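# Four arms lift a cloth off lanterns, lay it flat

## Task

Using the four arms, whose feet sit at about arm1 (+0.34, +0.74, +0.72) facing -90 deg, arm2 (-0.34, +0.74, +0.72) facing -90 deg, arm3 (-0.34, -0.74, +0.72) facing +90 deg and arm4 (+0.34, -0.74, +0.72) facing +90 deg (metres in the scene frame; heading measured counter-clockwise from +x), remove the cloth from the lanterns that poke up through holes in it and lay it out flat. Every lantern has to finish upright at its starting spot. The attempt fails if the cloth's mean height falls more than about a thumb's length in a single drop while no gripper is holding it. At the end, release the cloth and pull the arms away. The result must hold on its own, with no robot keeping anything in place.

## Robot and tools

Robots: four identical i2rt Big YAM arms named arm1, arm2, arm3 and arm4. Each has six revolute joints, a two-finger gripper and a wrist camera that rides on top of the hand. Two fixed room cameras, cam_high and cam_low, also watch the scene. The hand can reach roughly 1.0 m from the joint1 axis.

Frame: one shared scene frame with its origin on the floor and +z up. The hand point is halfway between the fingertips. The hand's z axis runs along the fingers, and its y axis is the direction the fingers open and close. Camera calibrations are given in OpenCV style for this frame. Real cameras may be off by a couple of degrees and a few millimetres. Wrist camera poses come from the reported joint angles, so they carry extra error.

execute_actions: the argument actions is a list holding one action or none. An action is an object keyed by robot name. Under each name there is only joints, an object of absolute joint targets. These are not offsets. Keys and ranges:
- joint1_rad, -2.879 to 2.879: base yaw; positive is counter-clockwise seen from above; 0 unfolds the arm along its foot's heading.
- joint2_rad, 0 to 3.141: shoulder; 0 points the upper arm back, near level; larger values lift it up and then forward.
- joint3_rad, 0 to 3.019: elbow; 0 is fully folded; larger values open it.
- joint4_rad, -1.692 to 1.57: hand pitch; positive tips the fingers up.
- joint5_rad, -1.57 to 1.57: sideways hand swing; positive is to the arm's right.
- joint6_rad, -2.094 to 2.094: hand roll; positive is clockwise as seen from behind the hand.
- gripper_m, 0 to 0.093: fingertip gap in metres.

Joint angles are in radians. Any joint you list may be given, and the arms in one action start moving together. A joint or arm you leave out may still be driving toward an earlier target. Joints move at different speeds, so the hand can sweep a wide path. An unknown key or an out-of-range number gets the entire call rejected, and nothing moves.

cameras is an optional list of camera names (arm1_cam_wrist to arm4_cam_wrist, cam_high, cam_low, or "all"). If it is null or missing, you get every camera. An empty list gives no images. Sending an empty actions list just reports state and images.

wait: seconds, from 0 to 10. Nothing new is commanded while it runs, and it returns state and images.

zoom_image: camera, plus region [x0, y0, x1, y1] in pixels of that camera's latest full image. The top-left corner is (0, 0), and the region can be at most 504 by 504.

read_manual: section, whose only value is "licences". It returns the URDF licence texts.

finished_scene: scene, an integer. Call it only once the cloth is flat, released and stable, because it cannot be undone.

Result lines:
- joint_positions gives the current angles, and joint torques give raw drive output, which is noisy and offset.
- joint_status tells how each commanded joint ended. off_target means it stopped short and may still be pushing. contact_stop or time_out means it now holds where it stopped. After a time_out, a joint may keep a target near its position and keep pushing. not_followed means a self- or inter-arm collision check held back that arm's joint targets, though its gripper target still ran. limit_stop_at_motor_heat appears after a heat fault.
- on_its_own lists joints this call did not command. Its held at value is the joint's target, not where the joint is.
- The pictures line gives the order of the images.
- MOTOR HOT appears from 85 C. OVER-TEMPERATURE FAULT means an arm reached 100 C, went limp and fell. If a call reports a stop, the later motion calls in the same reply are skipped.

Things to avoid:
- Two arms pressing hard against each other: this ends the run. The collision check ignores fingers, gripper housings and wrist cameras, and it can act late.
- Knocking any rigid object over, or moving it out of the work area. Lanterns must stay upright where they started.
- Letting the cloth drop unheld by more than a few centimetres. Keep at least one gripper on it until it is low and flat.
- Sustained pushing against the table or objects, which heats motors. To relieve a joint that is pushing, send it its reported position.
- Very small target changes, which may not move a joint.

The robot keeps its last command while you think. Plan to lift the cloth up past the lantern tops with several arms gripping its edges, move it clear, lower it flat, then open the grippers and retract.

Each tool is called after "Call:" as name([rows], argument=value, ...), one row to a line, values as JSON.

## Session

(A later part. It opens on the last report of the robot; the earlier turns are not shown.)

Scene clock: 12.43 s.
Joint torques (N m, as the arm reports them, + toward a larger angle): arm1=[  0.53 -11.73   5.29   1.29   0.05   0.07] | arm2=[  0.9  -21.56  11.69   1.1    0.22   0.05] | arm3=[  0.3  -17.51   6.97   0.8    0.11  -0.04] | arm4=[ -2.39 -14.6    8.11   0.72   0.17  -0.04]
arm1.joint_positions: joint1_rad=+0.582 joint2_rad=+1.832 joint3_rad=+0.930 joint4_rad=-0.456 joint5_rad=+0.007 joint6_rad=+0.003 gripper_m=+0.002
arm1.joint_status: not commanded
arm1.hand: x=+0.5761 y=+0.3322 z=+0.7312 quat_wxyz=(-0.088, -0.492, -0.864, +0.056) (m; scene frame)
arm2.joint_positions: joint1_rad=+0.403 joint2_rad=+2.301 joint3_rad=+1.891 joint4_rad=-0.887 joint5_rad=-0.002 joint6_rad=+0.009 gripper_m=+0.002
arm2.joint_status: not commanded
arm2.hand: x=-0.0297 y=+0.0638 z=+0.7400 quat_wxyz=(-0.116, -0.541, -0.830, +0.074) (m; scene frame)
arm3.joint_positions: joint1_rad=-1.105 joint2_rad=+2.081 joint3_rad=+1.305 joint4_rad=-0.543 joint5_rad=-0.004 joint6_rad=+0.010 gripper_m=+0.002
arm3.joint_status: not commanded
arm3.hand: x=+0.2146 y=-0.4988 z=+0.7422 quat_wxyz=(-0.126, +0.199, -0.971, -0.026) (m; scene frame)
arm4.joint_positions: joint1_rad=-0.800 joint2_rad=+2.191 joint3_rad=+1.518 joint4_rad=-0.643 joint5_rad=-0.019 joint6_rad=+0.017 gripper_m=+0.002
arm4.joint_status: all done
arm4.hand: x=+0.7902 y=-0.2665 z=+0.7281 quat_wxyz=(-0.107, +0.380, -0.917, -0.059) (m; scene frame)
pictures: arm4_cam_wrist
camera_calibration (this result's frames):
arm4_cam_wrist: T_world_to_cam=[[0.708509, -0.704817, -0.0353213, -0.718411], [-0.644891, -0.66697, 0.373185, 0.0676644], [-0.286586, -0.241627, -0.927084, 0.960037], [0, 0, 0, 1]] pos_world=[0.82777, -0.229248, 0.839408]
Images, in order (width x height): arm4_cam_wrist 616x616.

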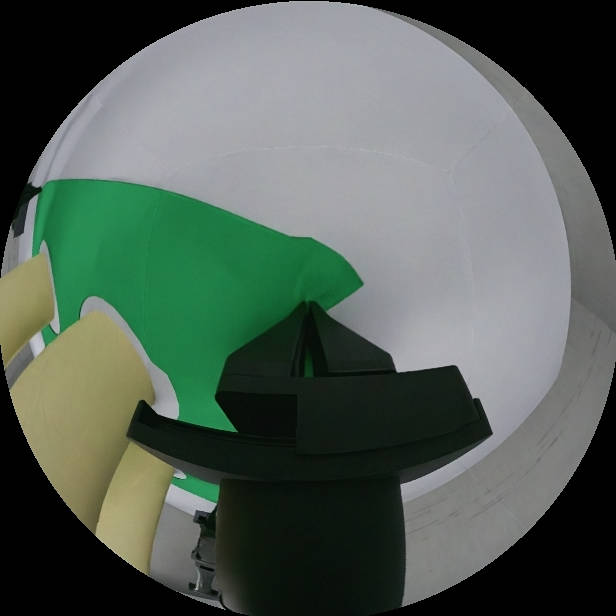

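Call:
execute_actions([
  {"arm1":{"joints":{"joint2_rad":1.532,"joint3_rad":0.902,"joint4_rad":-0.56}},"arm2":{"joints":{"joint2_rad":2.137,"joint3_rad":1.9,"joint4_rad":-0.94}},"arm3":{"joints":{"joint2_rad":1.851,"joint3_rad":1.265,"joint4_rad":-0.6}},"arm4":{"joints":{"joint2_rad":1.975,"joint3_rad":1.474,"joint4_rad":-0.69}}},
], cameras=["cam_high","cam_low"])

Call:
execute_actions([
  {"arm1":{"joints":{"joint2_rad":1.285,"joint3_rad":0.941,"joint4_rad":-0.65}},"arm2":{"joints":{"joint2_rad":1.959,"joint3_rad":1.87,"joint4_rad":-0.89}},"arm3":{"joints":{"joint2_rad":1.628,"joint3_rad":1.246,"joint4_rad":-0.61}},"arm4":{"joints":{"joint2_rad":1.767,"joint3_rad":1.44,"joint4_rad":-0.665}}},
], cameras=["cam_high","cam_low"])

Scene clock: 14.57 s.
Joint torques (N m, as the arm reports them, + toward a larger angle): arm1=[  1.17 -10.37   6.71   0.41  -0.16   0.08] | arm2=[  0.48 -21.96  11.74   0.59   0.23   0.05] | arm3=[  0.31 -18.19   8.16  -0.08   0.13  -0.04] | arm4=[ -2.75 -17.28   9.12   0.19   0.27  -0.04]
arm1.joint_positions: joint1_rad=+0.574 joint2_rad=+1.520 joint3_rad=+0.911 joint4_rad=-0.542 joint5_rad=+0.012 joint6_rad=+0.003 gripper_m=+0.002
arm1.joint_status: all done
arm1.hand: x=+0.5779 y=+0.3212 z=+0.8612 quat_wxyz=(-0.175, -0.488, -0.848, +0.109) (m; scene frame)
arm2.joint_positions: joint1_rad=+0.405 joint2_rad=+2.130 joint3_rad=+1.887 joint4_rad=-0.929 joint5_rad=-0.002 joint6_rad=+0.009 gripper_m=+0.002
arm2.joint_status: all done
arm2.hand: x=-0.0257 y=+0.0607 z=+0.8588 quat_wxyz=(-0.167, -0.534, -0.822, +0.107) (m; scene frame)
arm3.joint_positions: joint1_rad=-1.105 joint2_rad=+1.841 joint3_rad=+1.257 joint4_rad=-0.586 joint5_rad=-0.005 joint6_rad=+0.010 gripper_m=+0.002
arm3.joint_status: all done
arm3.hand: x=+0.2168 y=-0.4970 z=+0.8609 quat_wxyz=(-0.199, +0.197, -0.959, -0.042) (m; scene frame)
arm4.joint_positions: joint1_rad=-0.799 joint2_rad=+1.968 joint3_rad=+1.462 joint4_rad=-0.679 joint5_rad=-0.020 joint6_rad=+0.017 gripper_m=+0.002
arm4.joint_status: all done
arm4.hand: x=+0.7903 y=-0.2650 z=+0.8457 quat_wxyz=(-0.166, +0.377, -0.907, -0.086) (m; scene frame)
pictures: cam_high, cam_low
Images, in order (width x height): cam_high 896x504, cam_low 896x504.

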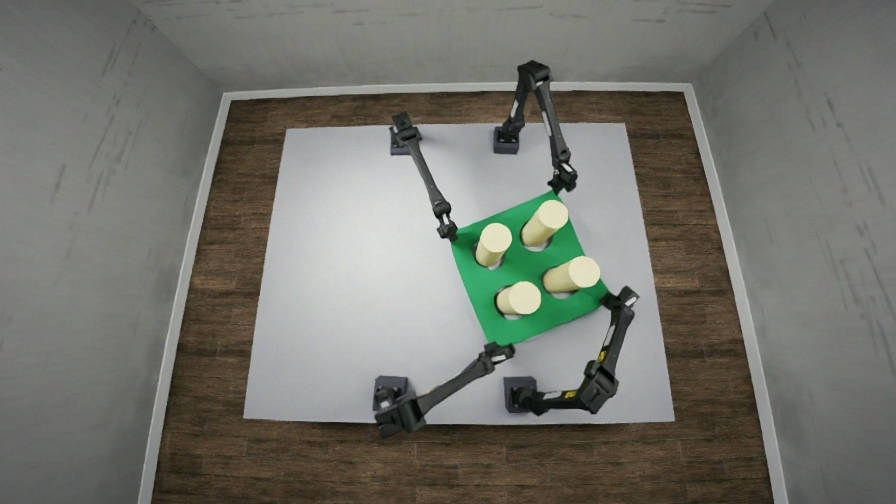

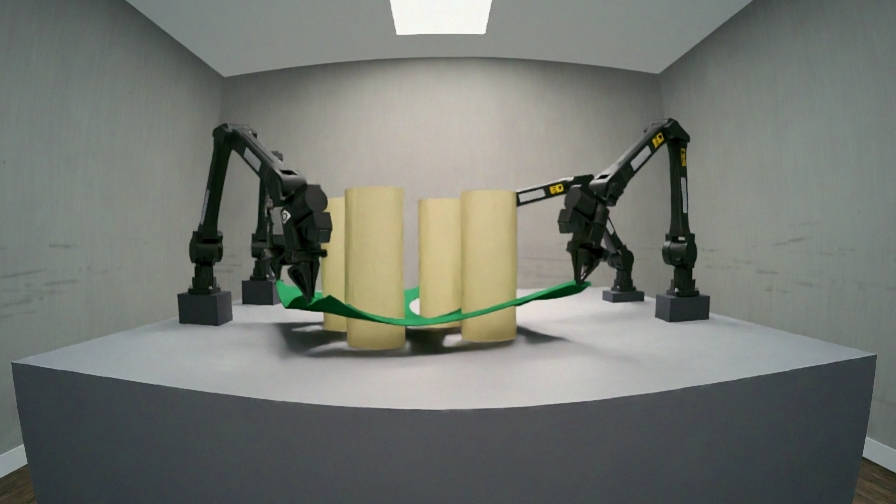

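Scene clock: 15.93 s.
Joint torques (N m, as the arm reports them, + toward a larger angle): arm1=[ 1.16 -7.39 10.69  0.36 -0.12  0.08] | arm2=[  0.51 -20.69  12.58   1.61   0.23   0.05] | arm3=[  0.06 -15.62   9.55   0.4    0.16  -0.05] | arm4=[ -2.69 -15.34  10.3    1.18   0.27  -0.04]
arm1.joint_positions: joint1_rad=+0.574 joint2_rad=+1.277 joint3_rad=+0.914 joint4_rad=-0.627 joint5_rad=+0.012 joint6_rad=+0.003 gripper_m=+0.002
arm1.joint_status: all done
arm1.hand: x=+0.5711 y=+0.3337 z=+0.9636 quat_wxyz=(-0.243, -0.479, -0.831, +0.148) (m; scene frame)
arm2.joint_positions: joint1_rad=+0.405 joint2_rad=+1.957 joint3_rad=+1.854 joint4_rad=-0.896 joint5_rad=-0.002 joint6_rad=+0.009 gripper_m=+0.002
arm2.joint_status: all done
arm2.hand: x=-0.0281 y=+0.0666 z=+0.9717 quat_wxyz=(-0.239, -0.522, -0.805, +0.152) (m; scene frame)
arm3.joint_positions: joint1_rad=-1.105 joint2_rad=+1.616 joint3_rad=+1.236 joint4_rad=-0.597 joint5_rad=-0.005 joint6_rad=+0.010 gripper_m=+0.002
arm3.joint_status: all done
arm3.hand: x=+0.2118 y=-0.4985 z=+0.9805 quat_wxyz=(-0.289, +0.193, -0.936, -0.062) (m; scene frame)
arm4.joint_positions: joint1_rad=-0.799 joint2_rad=+1.761 joint3_rad=+1.423 joint4_rad=-0.679 joint5_rad=-0.020 joint6_rad=+0.017 gripper_m=+0.002
arm4.joint_status: all done
arm4.hand: x=+0.7861 y=-0.2701 z=+0.9584 quat_wxyz=(-0.241, +0.371, -0.889, -0.118) (m; scene frame)
pictures: cam_high, cam_low
Images, in order (width x height): cam_high 896x504, cam_low 896x504.

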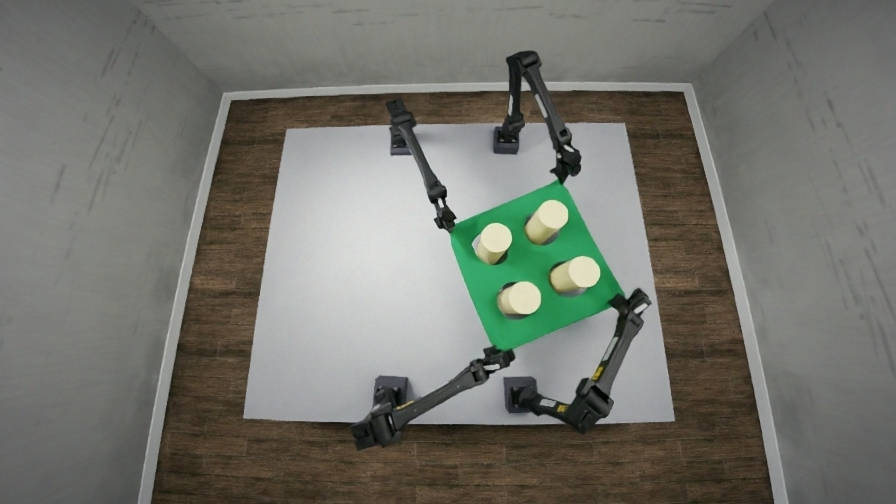

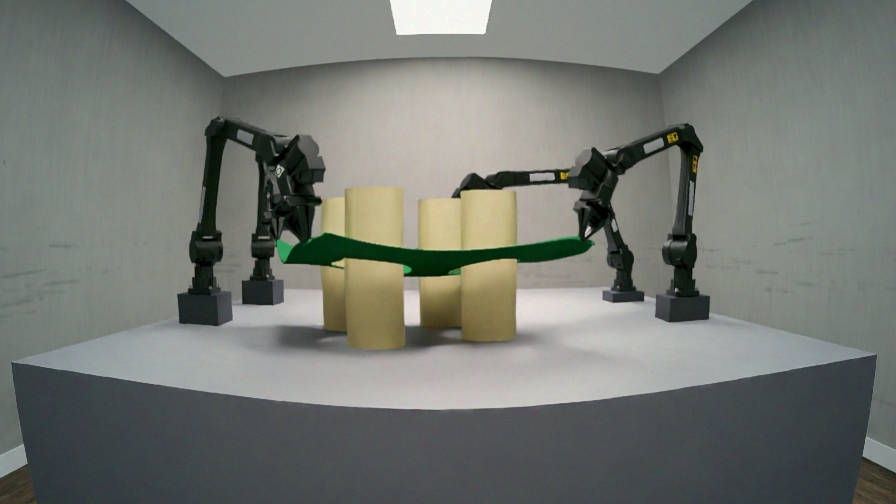

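Good. Add q3 droop compensation.

Call:
execute_actions([
  {"arm1":{"joints":{"joint2_rad":1.135,"joint3_rad":1.07,"joint4_rad":-0.73}},"arm2":{"joints":{"joint2_rad":1.845,"joint3_rad":1.94,"joint4_rad":-0.87}},"arm3":{"joints":{"joint2_rad":1.475,"joint3_rad":1.32,"joint4_rad":-0.64}},"arm4":{"joints":{"joint1_rad":-0.83,"joint2_rad":1.62,"joint3_rad":1.51,"joint4_rad":-0.655}}},
], cameras=["cam_high"])

Call:
execute_actions([
  {"arm1":{"joints":{"joint2_rad":1.06,"joint3_rad":1.265,"joint4_rad":-0.8}},"arm2":{"joints":{"joint2_rad":1.8,"joint3_rad":2.125,"joint4_rad":-0.91}},"arm3":{"joints":{"joint2_rad":1.38,"joint3_rad":1.47,"joint4_rad":-0.68}},"arm4":{"joints":{"joint2_rad":1.53,"joint3_rad":1.65,"joint4_rad":-0.7}}},
], cameras=["cam_high","cam_low"])

Scene clock: 17.43 s.
Joint torques (N m, as the arm reports them, + toward a larger angle): arm1=[ 1.33 -6.59 11.11  0.76 -0.14  0.08] | arm2=[  0.62 -19.58  14.56   1.91   0.22   0.05] | arm3=[  0.13 -15.34  12.16   0.53   0.12  -0.04] | arm4=[ -3.85 -13.42  12.74   1.7    0.27  -0.04]
arm1.joint_positions: joint1_rad=+0.574 joint2_rad=+1.133 joint3_rad=+1.046 joint4_rad=-0.710 joint5_rad=+0.012 joint6_rad=+0.003 gripper_m=+0.002
arm1.joint_status: all done
arm1.hand: x=+0.5748 y=+0.3286 z=+1.0853 quat_wxyz=(-0.322, -0.463, -0.803, +0.193) (m; scene frame)
arm2.joint_positions: joint1_rad=+0.406 joint2_rad=+1.840 joint3_rad=+1.904 joint4_rad=-0.877 joint5_rad=-0.002 joint6_rad=+0.009 gripper_m=+0.002
arm2.joint_status: all done
arm2.hand: x=-0.0285 y=+0.0688 z=+1.0854 quat_wxyz=(-0.313, -0.505, -0.779, +0.199) (m; scene frame)
arm3.joint_positions: joint1_rad=-1.105 joint2_rad=+1.475 joint3_rad=+1.280 joint4_rad=-0.626 joint5_rad=-0.005 joint6_rad=+0.010 gripper_m=+0.002
arm3.joint_status: all done
arm3.hand: x=+0.2078 y=-0.4997 z=+1.0802 quat_wxyz=(-0.361, +0.188, -0.910, -0.077) (m; scene frame)
arm4.joint_positions: joint1_rad=-0.804 joint2_rad=+1.612 joint3_rad=+1.469 joint4_rad=-0.679 joint5_rad=-0.020 joint6_rad=+0.017 gripper_m=+0.002
arm4.joint_status: all done
arm4.hand: x=+0.7908 y=-0.2712 z=+1.0772 quat_wxyz=(-0.327, +0.357, -0.861, -0.154) (m; scene frame)
pictures: cam_high
Images, in order (width x height): cam_high 896x504.

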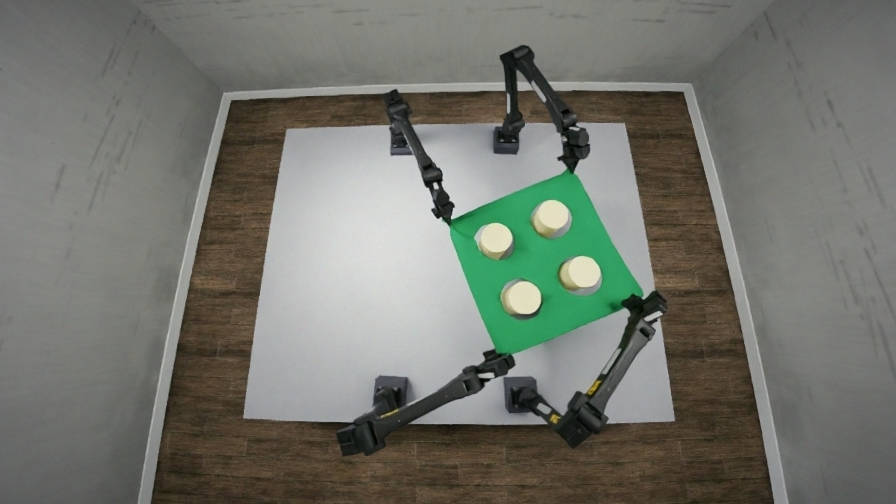

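Scene clock: 18.70 s.
Joint torques (N m, as the arm reports them, + toward a larger angle): arm1=[ 1.39 -6.15 11.66  1.06 -0.13  0.08] | arm2=[  0.56 -18.43  14.9    1.5    0.23   0.05] | arm3=[  0.25 -13.41  12.71   0.87   0.16  -0.05] | arm4=[ -3.79 -12.27  13.29   0.96   0.31  -0.05]
arm1.joint_positions: joint1_rad=+0.574 joint2_rad=+1.058 joint3_rad=+1.236 joint4_rad=-0.782 joint5_rad=+0.012 joint6_rad=+0.003 gripper_m=+0.002
arm1.joint_status: all done
arm1.hand: x=+0.5750 y=+0.3296 z=+1.2141 quat_wxyz=(-0.398, -0.443, -0.768, +0.236) (m; scene frame)
arm2.joint_positions: joint1_rad=+0.406 joint2_rad=+1.797 joint3_rad=+2.084 joint4_rad=-0.904 joint5_rad=-0.003 joint6_rad=+0.009 gripper_m=+0.002
arm2.joint_status: all done
arm2.hand: x=-0.0274 y=+0.0678 z=+1.2121 quat_wxyz=(-0.388, -0.483, -0.745, +0.247) (m; scene frame)
arm3.joint_positions: joint1_rad=-1.105 joint2_rad=+1.378 joint3_rad=+1.428 joint4_rad=-0.667 joint5_rad=-0.005 joint6_rad=+0.010 gripper_m=+0.002
arm3.joint_status: all done
arm3.hand: x=+0.2089 y=-0.4984 z=+1.2121 quat_wxyz=(-0.452, +0.180, -0.868, -0.097) (m; scene frame)
arm4.joint_positions: joint1_rad=-0.804 joint2_rad=+1.520 joint3_rad=+1.605 joint4_rad=-0.694 joint5_rad=-0.021 joint6_rad=+0.017 gripper_m=+0.002
arm4.joint_status: all done
arm4.hand: x=+0.7937 y=-0.2692 z=+1.2089 quat_wxyz=(-0.416, +0.341, -0.821, -0.192) (m; scene frame)
pictures: cam_high, cam_low
Images, in order (width x height): cam_high 896x504, cam_low 896x504.

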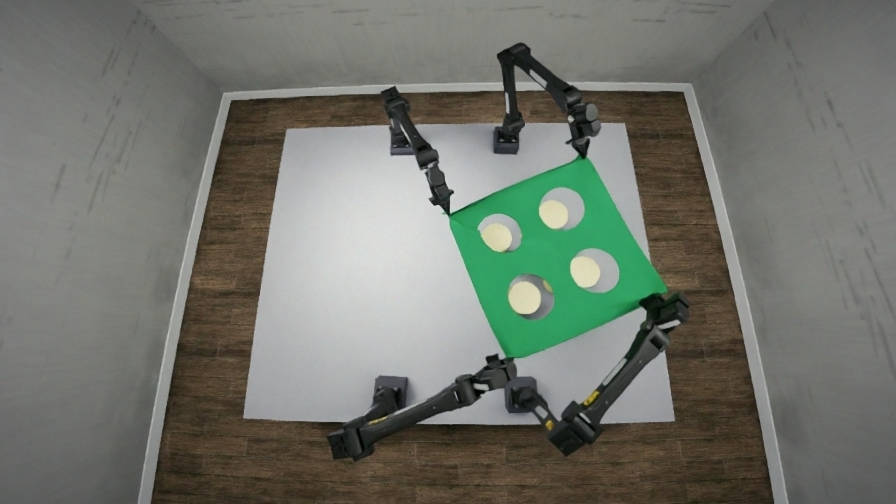

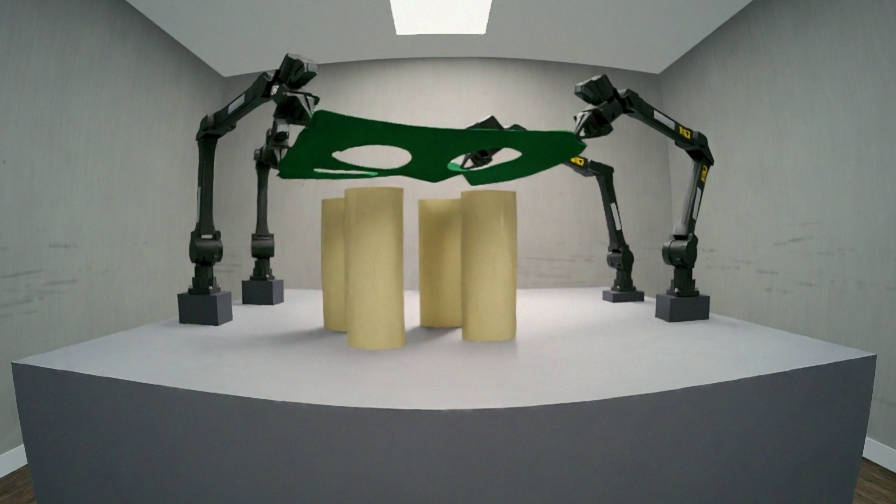

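Call:
execute_actions([
  {"arm1":{"joints":{"joint1_rad":0.074,"joint2_rad":0.9,"joint3_rad":1.16,"joint4_rad":-0.86}},"arm2":{"joints":{"joint1_rad":0.08,"joint2_rad":1.395,"joint3_rad":1.63,"joint4_rad":-0.81}},"arm3":{"joints":{"joint1_rad":-0.592,"joint2_rad":0.785,"joint3_rad":1.055,"joint4_rad":-0.865}},"arm4":{"joints":{"joint1_rad":-0.37,"joint2_rad":1.085,"joint3_rad":1.23,"joint4_rad":-0.74}}},
], cameras=["cam_high"])

Call:
execute_actions([
  {"arm1":{"joints":{"joint1_rad":-0.429,"joint2_rad":1.041,"joint3_rad":1.265,"joint4_rad":-0.78}},"arm2":{"joints":{"joint1_rad":-0.364,"joint2_rad":1.271,"joint3_rad":1.515}},"arm3":{"joints":{"joint1_rad":0.307}},"arm4":{"joints":{"joint1_rad":0.287,"joint2_rad":1.05,"joint3_rad":1.21}}},
], cameras=["cam_high"])

Call:
execute_actions([
  {"arm1":{"joints":{"joint1_rad":-0.765,"joint2_rad":1.404,"joint3_rad":1.565,"joint4_rad":-0.72}},"arm2":{"joints":{"joint1_rad":-0.793,"joint2_rad":1.443,"joint3_rad":1.695}},"arm3":{"joints":{"joint1_rad":0.828,"joint2_rad":1.353,"joint3_rad":1.465,"joint4_rad":-0.66}},"arm4":{"joints":{"joint1_rad":0.771,"joint2_rad":1.453,"joint3_rad":1.58,"joint4_rad":-0.67}}},
], cameras=["cam_high"])

Scene clock: 21.23 s.
Joint torques (N m, as the arm reports them, + toward a larger angle): arm1=[ 1.3  -2.75  9.22  1.13 -0.15  0.09] | arm2=[  0.61 -13.83  12.48   2.48   0.39   0.05] | arm3=[ 1.21 -2.65  9.43  0.94  0.09 -0.05] | arm4=[-3.17 -5.79 10.11  0.81  0.33 -0.04]
arm1.joint_positions: joint1_rad=+0.073 joint2_rad=+0.896 joint3_rad=+1.160 joint4_rad=-0.844 joint5_rad=+0.012 joint6_rad=+0.003 gripper_m=+0.002
arm1.joint_status: all done
arm1.hand: x=+0.3473 y=+0.3268 z=+1.2272 quat_wxyz=(-0.335, -0.615, -0.630, +0.336) (m; scene frame)
arm2.joint_positions: joint1_rad=+0.081 joint2_rad=+1.405 joint3_rad=+1.619 joint4_rad=-0.824 joint5_rad=-0.007 joint6_rad=+0.009 gripper_m=+0.002
arm2.joint_status: all done
arm2.hand: x=-0.2718 y=+0.1432 z=+1.2178 quat_wxyz=(-0.347, -0.595, -0.657, +0.307) (m; scene frame)
arm3.joint_positions: joint1_rad=-0.596 joint2_rad=+0.779 joint3_rad=+1.053 joint4_rad=-0.853 joint5_rad=-0.003 joint6_rad=+0.010 gripper_m=+0.002
arm3.joint_status: all done
arm3.hand: x=-0.1132 y=-0.4413 z=+1.2309 quat_wxyz=(-0.427, +0.390, -0.788, -0.213) (m; scene frame)
arm4.joint_positions: joint1_rad=-0.352 joint2_rad=+1.083 joint3_rad=+1.226 joint4_rad=-0.729 joint5_rad=-0.022 joint6_rad=+0.017 gripper_m=+0.002
arm4.joint_status: all done
arm4.hand: x=+0.4907 y=-0.2748 z=+1.2237 quat_wxyz=(-0.370, +0.513, -0.719, -0.289) (m; scene frame)
pictures: cam_high
Images, in order (width x height): cam_high 896x504.

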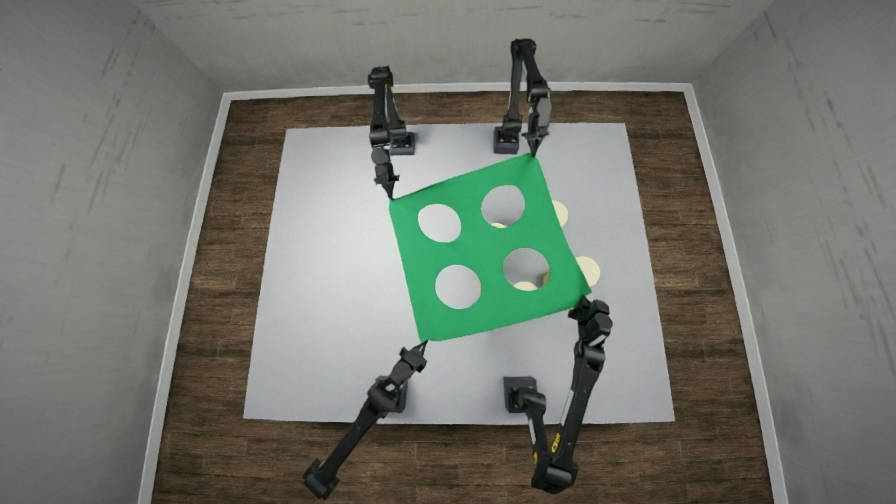

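Scene clock: 22.70 s.
Joint torques (N m, as the arm reports them, + toward a larger angle): arm1=[ 1.57 -6.04 13.01  2.48  0.01  0.09] | arm2=[ -0.79 -10.8   12.06   2.38   0.38   0.05] | arm3=[ 1.92 -2.95  9.51  0.91 -0.15 -0.04] | arm4=[-2.11 -7.24 10.13  0.82  0.22 -0.04]
arm1.joint_positions: joint1_rad=-0.434 joint2_rad=+1.050 joint3_rad=+1.217 joint4_rad=-0.799 joint5_rad=+0.008 joint6_rad=+0.003 gripper_m=+0.002
arm1.joint_status: all done
arm1.hand: x=+0.1208 y=+0.3254 z=+1.2062 quat_wxyz=(-0.230, -0.763, -0.462, +0.390) (m; scene frame)
arm2.joint_positions: joint1_rad=-0.354 joint2_rad=+1.278 joint3_rad=+1.507 joint4_rad=-0.822 joint5_rad=-0.007 joint6_rad=+0.009 gripper_m=+0.002
arm2.joint_status: all done
arm2.hand: x=-0.5140 y=+0.2176 z=+1.2243 quat_wxyz=(-0.277, -0.720, -0.510, +0.381) (m; scene frame)
arm3.joint_positions: joint1_rad=+0.295 joint2_rad=+0.779 joint3_rad=+1.053 joint4_rad=-0.853 joint5_rad=+0.005 joint6_rad=+0.010 gripper_m=+0.002
arm3.joint_status: all done
arm3.hand: x=-0.4274 y=-0.3763 z=+1.2282 quat_wxyz=(-0.295, +0.691, -0.545, -0.371) (m; scene frame)
arm4.joint_positions: joint1_rad=+0.292 joint2_rad=+1.070 joint3_rad=+1.205 joint4_rad=-0.729 joint5_rad=-0.020 joint6_rad=+0.017 gripper_m=+0.002
arm4.joint_status: all done
arm4.hand: x=+0.1841 y=-0.2820 z=+1.2211 quat_wxyz=(-0.259, +0.713, -0.521, -0.391) (m; scene frame)
pictures: cam_high
Images, in order (width x height): cam_high 896x504.

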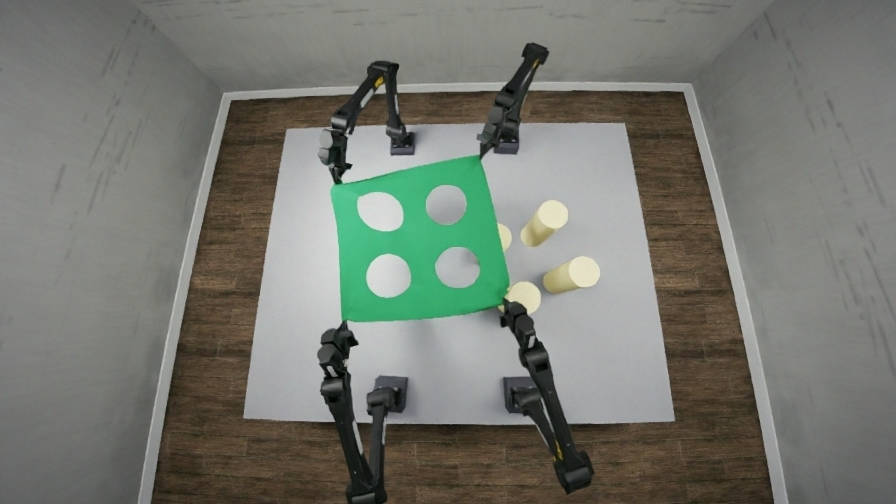

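Scene clock: 24.13 s.
Joint torques (N m, as the arm reports them, + toward a larger angle): arm1=[  1.17 -12.86  13.24   2.2    0.03   0.06] | arm2=[ -0.08 -14.6   16.75   2.33   0.42   0.05] | arm3=[  1.9  -15.23  14.02   2.28  -0.33  -0.03] | arm4=[ -2.91 -15.15  14.02   1.35   0.09  -0.04]
arm1.joint_positions: joint1_rad=-0.768 joint2_rad=+1.414 joint3_rad=+1.515 joint4_rad=-0.733 joint5_rad=+0.007 joint6_rad=+0.003 gripper_m=+0.002
arm1.joint_status: all done
arm1.hand: x=-0.1050 y=+0.3222 z=+1.2054 quat_wxyz=(-0.164, -0.828, -0.328, +0.424) (m; scene frame)
arm2.joint_positions: joint1_rad=-0.783 joint2_rad=+1.451 joint3_rad=+1.634 joint4_rad=-0.822 joint5_rad=-0.009 joint6_rad=+0.009 gripper_m=+0.002
arm2.joint_status: all done
arm2.hand: x=-0.7594 y=+0.2937 z=+1.2004 quat_wxyz=(-0.183, -0.821, -0.349, +0.412) (m; scene frame)
arm3.joint_positions: joint1_rad=+0.816 joint2_rad=+1.364 joint3_rad=+1.403 joint4_rad=-0.680 joint5_rad=+0.011 joint6_rad=+0.010 gripper_m=+0.002
arm3.joint_status: all done
arm3.hand: x=-0.7443 y=-0.3121 z=+1.1949 quat_wxyz=(-0.179, +0.821, -0.357, -0.408) (m; scene frame)
arm4.joint_positions: joint1_rad=+0.787 joint2_rad=+1.488 joint3_rad=+1.527 joint4_rad=-0.677 joint5_rad=-0.017 joint6_rad=+0.017 gripper_m=+0.002
arm4.joint_status: all done
arm4.hand: x=-0.1270 y=-0.3038 z=+1.1975 quat_wxyz=(-0.151, +0.827, -0.334, -0.426) (m; scene frame)
pictures: cam_high
Images, in order (width x height): cam_high 896x504.

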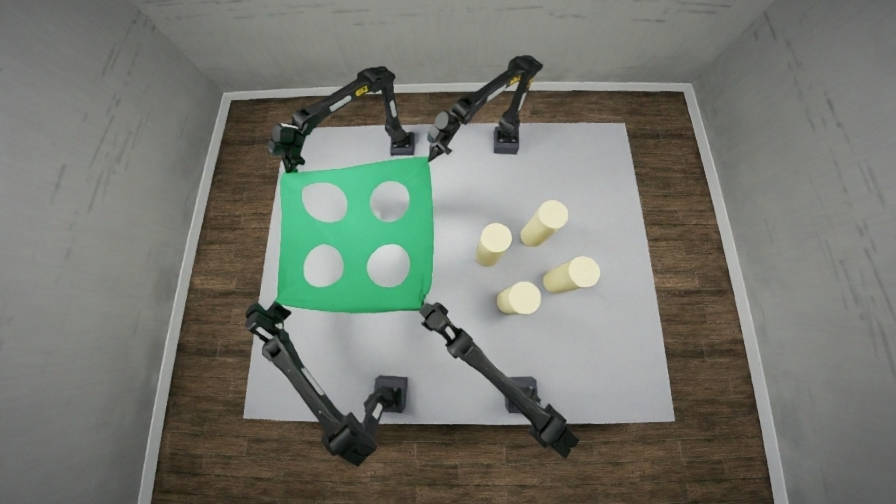

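Call:
execute_actions([
  {"arm1":{"joints":{"joint2_rad":1.66,"joint3_rad":1.395,"joint4_rad":-0.825,"joint6_rad":-0.5}},"arm2":{"joints":{"joint2_rad":1.665,"joint3_rad":1.495,"joint4_rad":-0.915,"joint6_rad":-0.4}},"arm3":{"joints":{"joint2_rad":1.63,"joint3_rad":1.295,"joint4_rad":-0.755,"joint6_rad":1.0}},"arm4":{"joints":{"joint2_rad":1.72,"joint3_rad":1.43,"joint4_rad":-0.795,"joint6_rad":1.0}}},
], cameras=["cam_high"])

Call:
execute_actions([
  {"arm1":{"joints":{"joint1_rad":-0.75,"joint2_rad":2.117,"joint3_rad":1.505,"joint4_rad":-0.885,"joint6_rad":-0.95}},"arm2":{"joints":{"joint1_rad":-0.815,"joint2_rad":2.08,"joint3_rad":1.575,"joint4_rad":-0.98,"joint6_rad":-0.8}},"arm3":{"joints":{"joint1_rad":0.85,"joint2_rad":2.1,"joint3_rad":1.425,"joint4_rad":-0.82,"joint6_rad":2.05}},"arm4":{"joints":{"joint1_rad":0.74,"joint2_rad":2.165,"joint3_rad":1.585,"joint4_rad":-0.905,"joint6_rad":1.95}}},
], cameras=["cam_high","cam_low"])

Scene clock: 26.57 s.
Joint torques (N m, as the arm reports them, + toward a larger angle): arm1=[  0.99 -14.22   9.69   0.32   0.04  -0.04] | arm2=[ -0.19 -16.23  14.16   1.09   0.47   0.03] | arm3=[  1.99 -19.92  10.49   0.34  -0.3    0.03] | arm4=[ -1.88 -15.96  10.3   -0.23   0.01  -0.04]
arm1.joint_positions: joint1_rad=-0.767 joint2_rad=+1.648 joint3_rad=+1.383 joint4_rad=-0.804 joint5_rad=+0.006 joint6_rad=-0.486 gripper_m=+0.002
arm1.joint_status: all done
arm1.hand: x=-0.1037 y=+0.3237 z=+0.9836 quat_wxyz=(-0.029, -0.786, -0.565, +0.248) (m; scene frame)
arm2.joint_positions: joint1_rad=-0.782 joint2_rad=+1.658 joint3_rad=+1.457 joint4_rad=-0.913 joint5_rad=-0.011 joint6_rad=-0.394 gripper_m=+0.002
arm2.joint_status: all done
arm2.hand: x=-0.7510 y=+0.3009 z=+0.9675 quat_wxyz=(-0.052, -0.802, -0.552, +0.222) (m; scene frame)
arm3.joint_positions: joint1_rad=+0.816 joint2_rad=+1.654 joint3_rad=+1.266 joint4_rad=-0.748 joint5_rad=+0.011 joint6_rad=+0.986 gripper_m=+0.002
arm3.joint_status: all done
arm3.hand: x=-0.7343 y=-0.3206 z=+0.9463 quat_wxyz=(+0.011, +0.610, -0.764, -0.212) (m; scene frame)
arm4.joint_positions: joint1_rad=+0.775 joint2_rad=+1.732 joint3_rad=+1.413 joint4_rad=-0.766 joint5_rad=-0.014 joint6_rad=+0.995 gripper_m=+0.002
arm4.joint_status: all done
arm4.hand: x=-0.1164 y=-0.3059 z=+0.9713 quat_wxyz=(+0.040, +0.618, -0.748, -0.240) (m; scene frame)
pictures: cam_high
Images, in order (width x height): cam_high 896x504.

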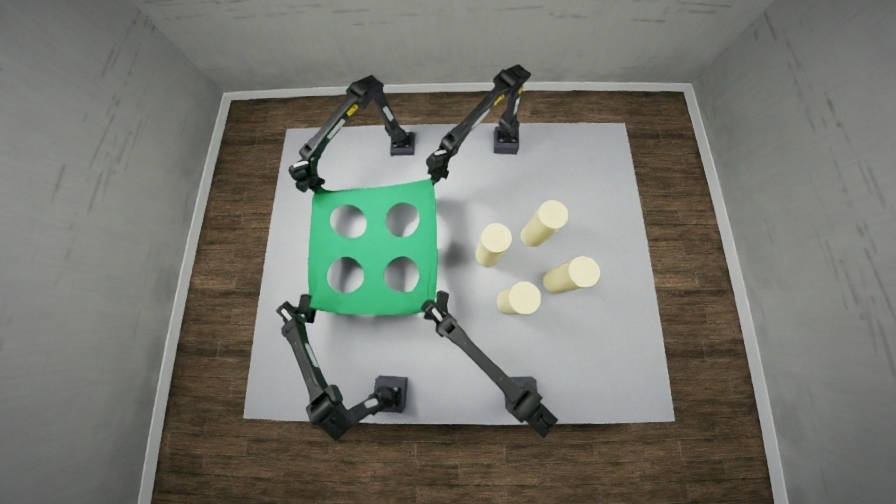

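Scene clock: 28.47 s.
Joint torques (N m, as the arm reports them, + toward a larger angle): arm1=[  1.3  -17.71   7.58  -0.17   0.01  -0.08] | arm2=[ -1.01 -19.84   9.9    0.23   0.36  -0.04] | arm3=[  2.06 -21.08   7.63  -0.63  -0.15   0.07] | arm4=[ -2.31 -20.17   8.22  -0.74   0.06   0.01]
arm1.joint_positions: joint1_rad=-0.753 joint2_rad=+2.100 joint3_rad=+1.498 joint4_rad=-0.870 joint5_rad=+0.006 joint6_rad=-0.935 gripper_m=+0.002
arm1.joint_status: all done
arm1.hand: x=-0.1031 y=+0.3146 z=+0.7585 quat_wxyz=(+0.010, -0.656, -0.753, +0.050) (m; scene frame)
arm2.joint_positions: joint1_rad=-0.794 joint2_rad=+2.069 joint3_rad=+1.565 joint4_rad=-0.974 joint5_rad=-0.008 joint6_rad=-0.790 gripper_m=+0.002
arm2.joint_status: all done
arm2.hand: x=-0.7670 y=+0.2955 z=+0.7642 quat_wxyz=(-0.005, -0.700, -0.713, +0.048) (m; scene frame)
arm3.joint_positions: joint1_rad=+0.835 joint2_rad=+2.094 joint3_rad=+1.410 joint4_rad=-0.811 joint5_rad=+0.007 joint6_rad=+2.039 gripper_m=+0.002
arm3.joint_status: all done
arm3.hand: x=-0.7456 y=-0.3245 z=+0.7498 quat_wxyz=(+0.015, +0.156, -0.987, -0.031) (m; scene frame)
arm4.joint_positions: joint1_rad=+0.750 joint2_rad=+2.177 joint3_rad=+1.572 joint4_rad=-0.881 joint5_rad=-0.014 joint6_rad=+1.943 gripper_m=+0.002
arm4.joint_status: all done
arm4.hand: x=-0.1091 y=-0.2947 z=+0.7564 quat_wxyz=(+0.035, +0.202, -0.978, -0.031) (m; scene frame)
pictures: cam_high, cam_low
Images, in order (width x height): cam_high 896x504, cam_low 896x504.

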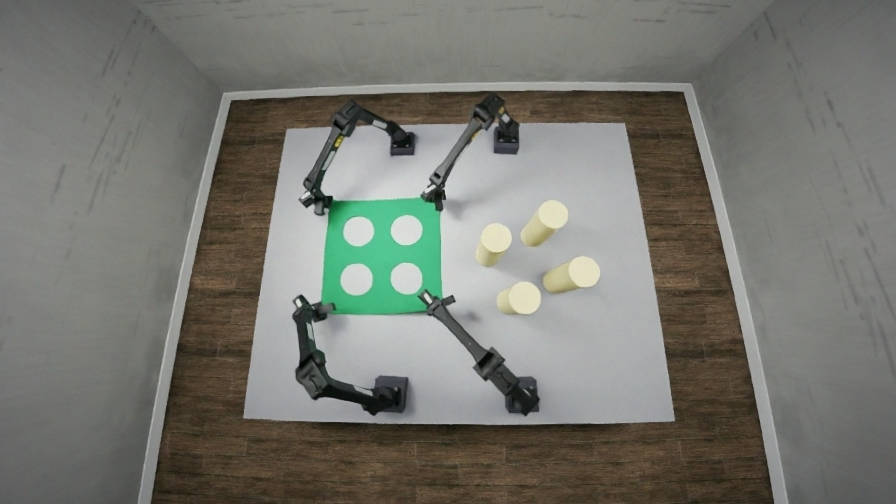

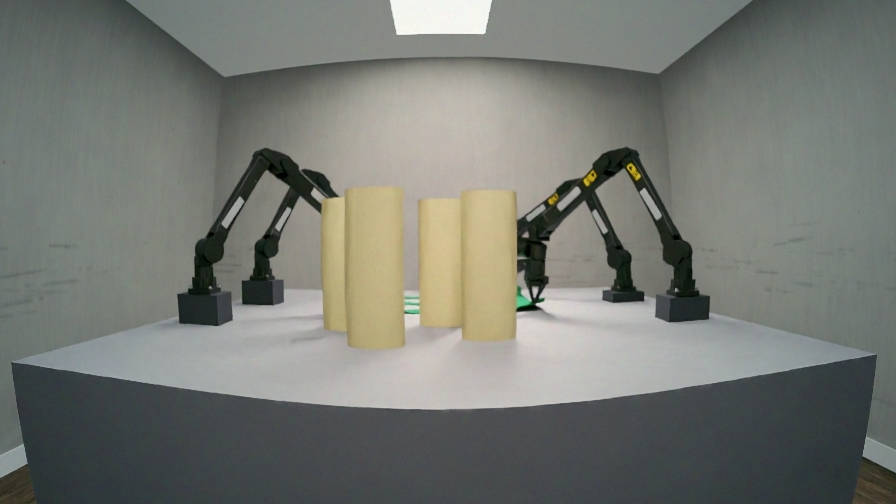

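Pull arm1/arm4 slightly outward in y, then release.

Call:
execute_actions([
  {"arm1":{"joints":{"joint4_rad":-0.94}},"arm4":{"joints":{"joint4_rad":-1.0}}},
], cameras=[])

Call:
execute_actions([
  {"arm1":{"joints":{"gripper_m":0.06}},"arm2":{"joints":{"gripper_m":0.06}},"arm3":{"joints":{"gripper_m":0.06}},"arm4":{"joints":{"gripper_m":0.06}}},
], cameras=[])

Call:
execute_actions([
  {"arm1":{"joints":{"joint2_rad":0.9,"joint6_rad":0}},"arm2":{"joints":{"joint2_rad":0.9,"joint6_rad":0}},"arm3":{"joints":{"joint2_rad":0.9,"joint6_rad":0}},"arm4":{"joints":{"joint2_rad":0.9,"joint6_rad":0}}},
], cameras=["cam_high"])

Call:
zoom_image(camera="cam_high", region=[280,160,500,350])

Scene clock: 29.40 s.
Joint torques (N m, as the arm reports them, + toward a larger angle): arm1=[  1.01 -17.82   7.53  -0.67   0.01  -0.04] | arm2=[ -1.06 -19.69   9.87   0.33   0.39  -0.03] | arm3=[  2.16 -21.13   7.57  -0.64  -0.17   0.04] | arm4=[ -2.32 -19.96   8.12  -1.49   0.06  -0.03]
arm1.joint_positions: joint1_rad=-0.753 joint2_rad=+2.100 joint3_rad=+1.498 joint4_rad=-0.914 joint5_rad=+0.006 joint6_rad=-0.936 gripper_m=+0.002
arm1.joint_status: all done
arm1.hand: x=-0.0954 y=+0.3222 z=+0.7576 quat_wxyz=(+0.008, -0.656, -0.754, +0.029) (m; scene frame)
arm2.joint_positions: joint1_rad=-0.794 joint2_rad=+2.069 joint3_rad=+1.565 joint4_rad=-0.976 joint5_rad=-0.009 joint6_rad=-0.790 gripper_m=+0.002
arm2.joint_status: not commanded
arm2.hand: x=-0.7665 y=+0.2958 z=+0.7641 quat_wxyz=(-0.005, -0.700, -0.713, +0.047) (m; scene frame)
arm3.joint_positions: joint1_rad=+0.835 joint2_rad=+2.094 joint3_rad=+1.410 joint4_rad=-0.811 joint5_rad=+0.007 joint6_rad=+2.041 gripper_m=+0.002
arm3.joint_status: not commanded
arm3.hand: x=-0.7456 y=-0.3245 z=+0.7498 quat_wxyz=(+0.015, +0.156, -0.987, -0.031) (m; scene frame)
arm4.joint_positions: joint1_rad=+0.750 joint2_rad=+2.177 joint3_rad=+1.572 joint4_rad=-0.956 joint5_rad=-0.014 joint6_rad=+1.948 gripper_m=+0.002
arm4.joint_status: all done
arm4.hand: x=-0.0962 y=-0.3077 z=+0.7554 quat_wxyz=(+0.015, +0.200, -0.980, +0.000) (m; scene frame)
pictures: none
No camera images: the call's "cameras" was empty. Leave "cameras" out to get every camera's image.

Scene clock: 30.07 s.
Joint torques (N m, as the arm reports them, + toward a larger angle): arm1=[  1.36 -17.4    7.4   -0.32   0.01  -0.06] | arm2=[  0.9  -19.17   9.86   0.33   0.13  -0.02] | arm3=[  1.43 -21.33   7.57  -0.65  -0.04   0.03] | arm4=[ -2.21 -19.86   8.04  -0.64   0.06  -0.02]
arm1.joint_positions: joint1_rad=-0.753 joint2_rad=+2.100 joint3_rad=+1.498 joint4_rad=-0.924 joint5_rad=+0.006 joint6_rad=-0.936 gripper_m=+0.060
arm1.joint_status: all done
arm1.hand: x=-0.0936 y=+0.3239 z=+0.7575 quat_wxyz=(+0.007, -0.656, -0.754, +0.023) (m; scene frame)
arm2.joint_positions: joint1_rad=-0.806 joint2_rad=+2.069 joint3_rad=+1.565 joint4_rad=-0.976 joint5_rad=-0.001 joint6_rad=-0.791 gripper_m=+0.060
arm2.joint_status: all done
arm2.hand: x=-0.7725 y=+0.3017 z=+0.7641 quat_wxyz=(-0.001, -0.704, -0.709, +0.047) (m; scene frame)
arm3.joint_positions: joint1_rad=+0.843 joint2_rad=+2.094 joint3_rad=+1.410 joint4_rad=-0.811 joint5_rad=+0.003 joint6_rad=+2.041 gripper_m=+0.060
arm3.joint_status: all done
arm3.hand: x=-0.7496 y=-0.3285 z=+0.7497 quat_wxyz=(+0.017, +0.160, -0.987, -0.030) (m; scene frame)
arm4.joint_positions: joint1_rad=+0.749 joint2_rad=+2.177 joint3_rad=+1.572 joint4_rad=-0.984 joint5_rad=-0.014 joint6_rad=+1.948 gripper_m=+0.060
arm4.joint_status: all done
arm4.hand: x=-0.0908 y=-0.3122 z=+0.7554 quat_wxyz=(+0.007, +0.199, -0.980, +0.012) (m; scene frame)
pictures: none
No camera images: the call's "cameras" was empty. Leave "cameras" out to get every camera's image.

Scene clock: 32.43 s.
Joint torques (N m, as the arm reports them, + toward a larger angle): arm1=[ 1.29 -1.92  8.46  1.33  0.09  0.25] | arm2=[-0.02 -3.98 10.01  1.8   0.19  0.15] | arm3=[ 1.36 -3.46  9.93  1.17 -0.1  -0.15] | arm4=[-2.44 -0.78  8.65  0.84 -0.04 -0.1 ]
arm1.joint_positions: joint1_rad=-0.753 joint2_rad=+0.899 joint3_rad=+1.499 joint4_rad=-0.926 joint5_rad=+0.006 joint6_rad=-0.016 gripper_m=+0.060
arm1.joint_status: all done
arm1.hand: x=+0.0606 y=+0.4697 z=+1.4020 quat_wxyz=(-0.212, -0.749, -0.312, +0.545) (m; scene frame)
arm2.joint_positions: joint1_rad=-0.806 joint2_rad=+0.903 joint3_rad=+1.571 joint4_rad=-0.976 joint5_rad=-0.001 joint6_rad=-0.010 gripper_m=+0.060
arm2.joint_status: all done
arm2.hand: x=-0.5990 y=+0.4761 z=+1.3940 quat_wxyz=(-0.225, -0.743, -0.313, +0.547) (m; scene frame)
arm3.joint_positions: joint1_rad=+0.843 joint2_rad=+0.890 joint3_rad=+1.410 joint4_rad=-0.811 joint5_rad=+0.003 joint6_rad=+0.013 gripper_m=+0.060
arm3.joint_status: all done
arm3.hand: x=-0.6265 y=-0.4546 z=+1.3995 quat_wxyz=(-0.225, +0.742, -0.310, -0.550) (m; scene frame)
arm4.joint_positions: joint1_rad=+0.749 joint2_rad=+0.899 joint3_rad=+1.577 joint4_rad=-0.985 joint5_rad=-0.014 joint6_rad=+0.008 gripper_m=+0.060
arm4.joint_status: all done
arm4.hand: x=+0.0799 y=-0.4742 z=+1.4483 quat_wxyz=(-0.217, +0.742, -0.313, -0.551) (m; scene frame)
pictures: cam_high
Images, in order (width x height): cam_high 896x504.

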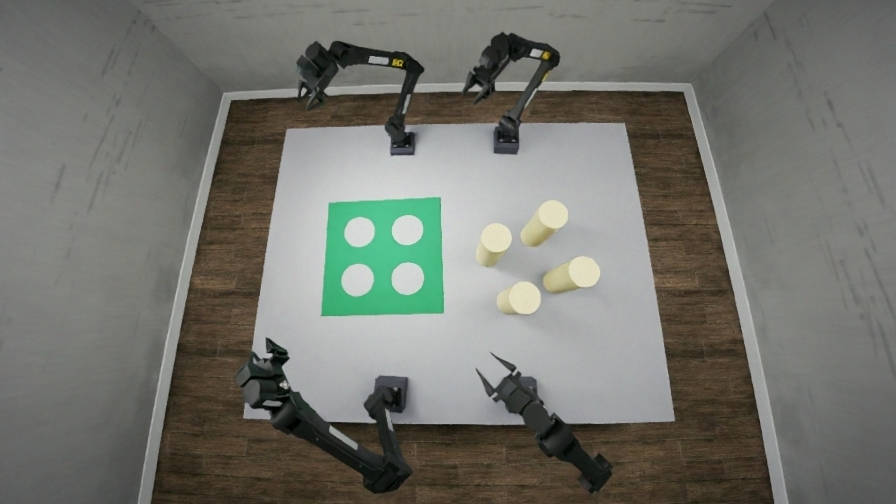

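Region (280, 160, 500, 350) of cam_high's 896x504 image, scaled by 2.291, with more detail than that image has; it fills the top 435 rows of this view, and the rest is white.

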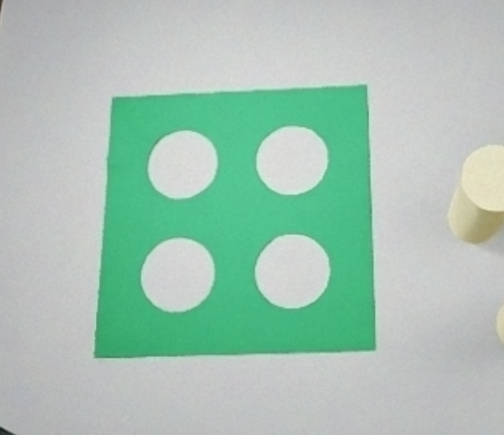

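Call:
finished_scene(scene=1)

The scene is finished: the task was done.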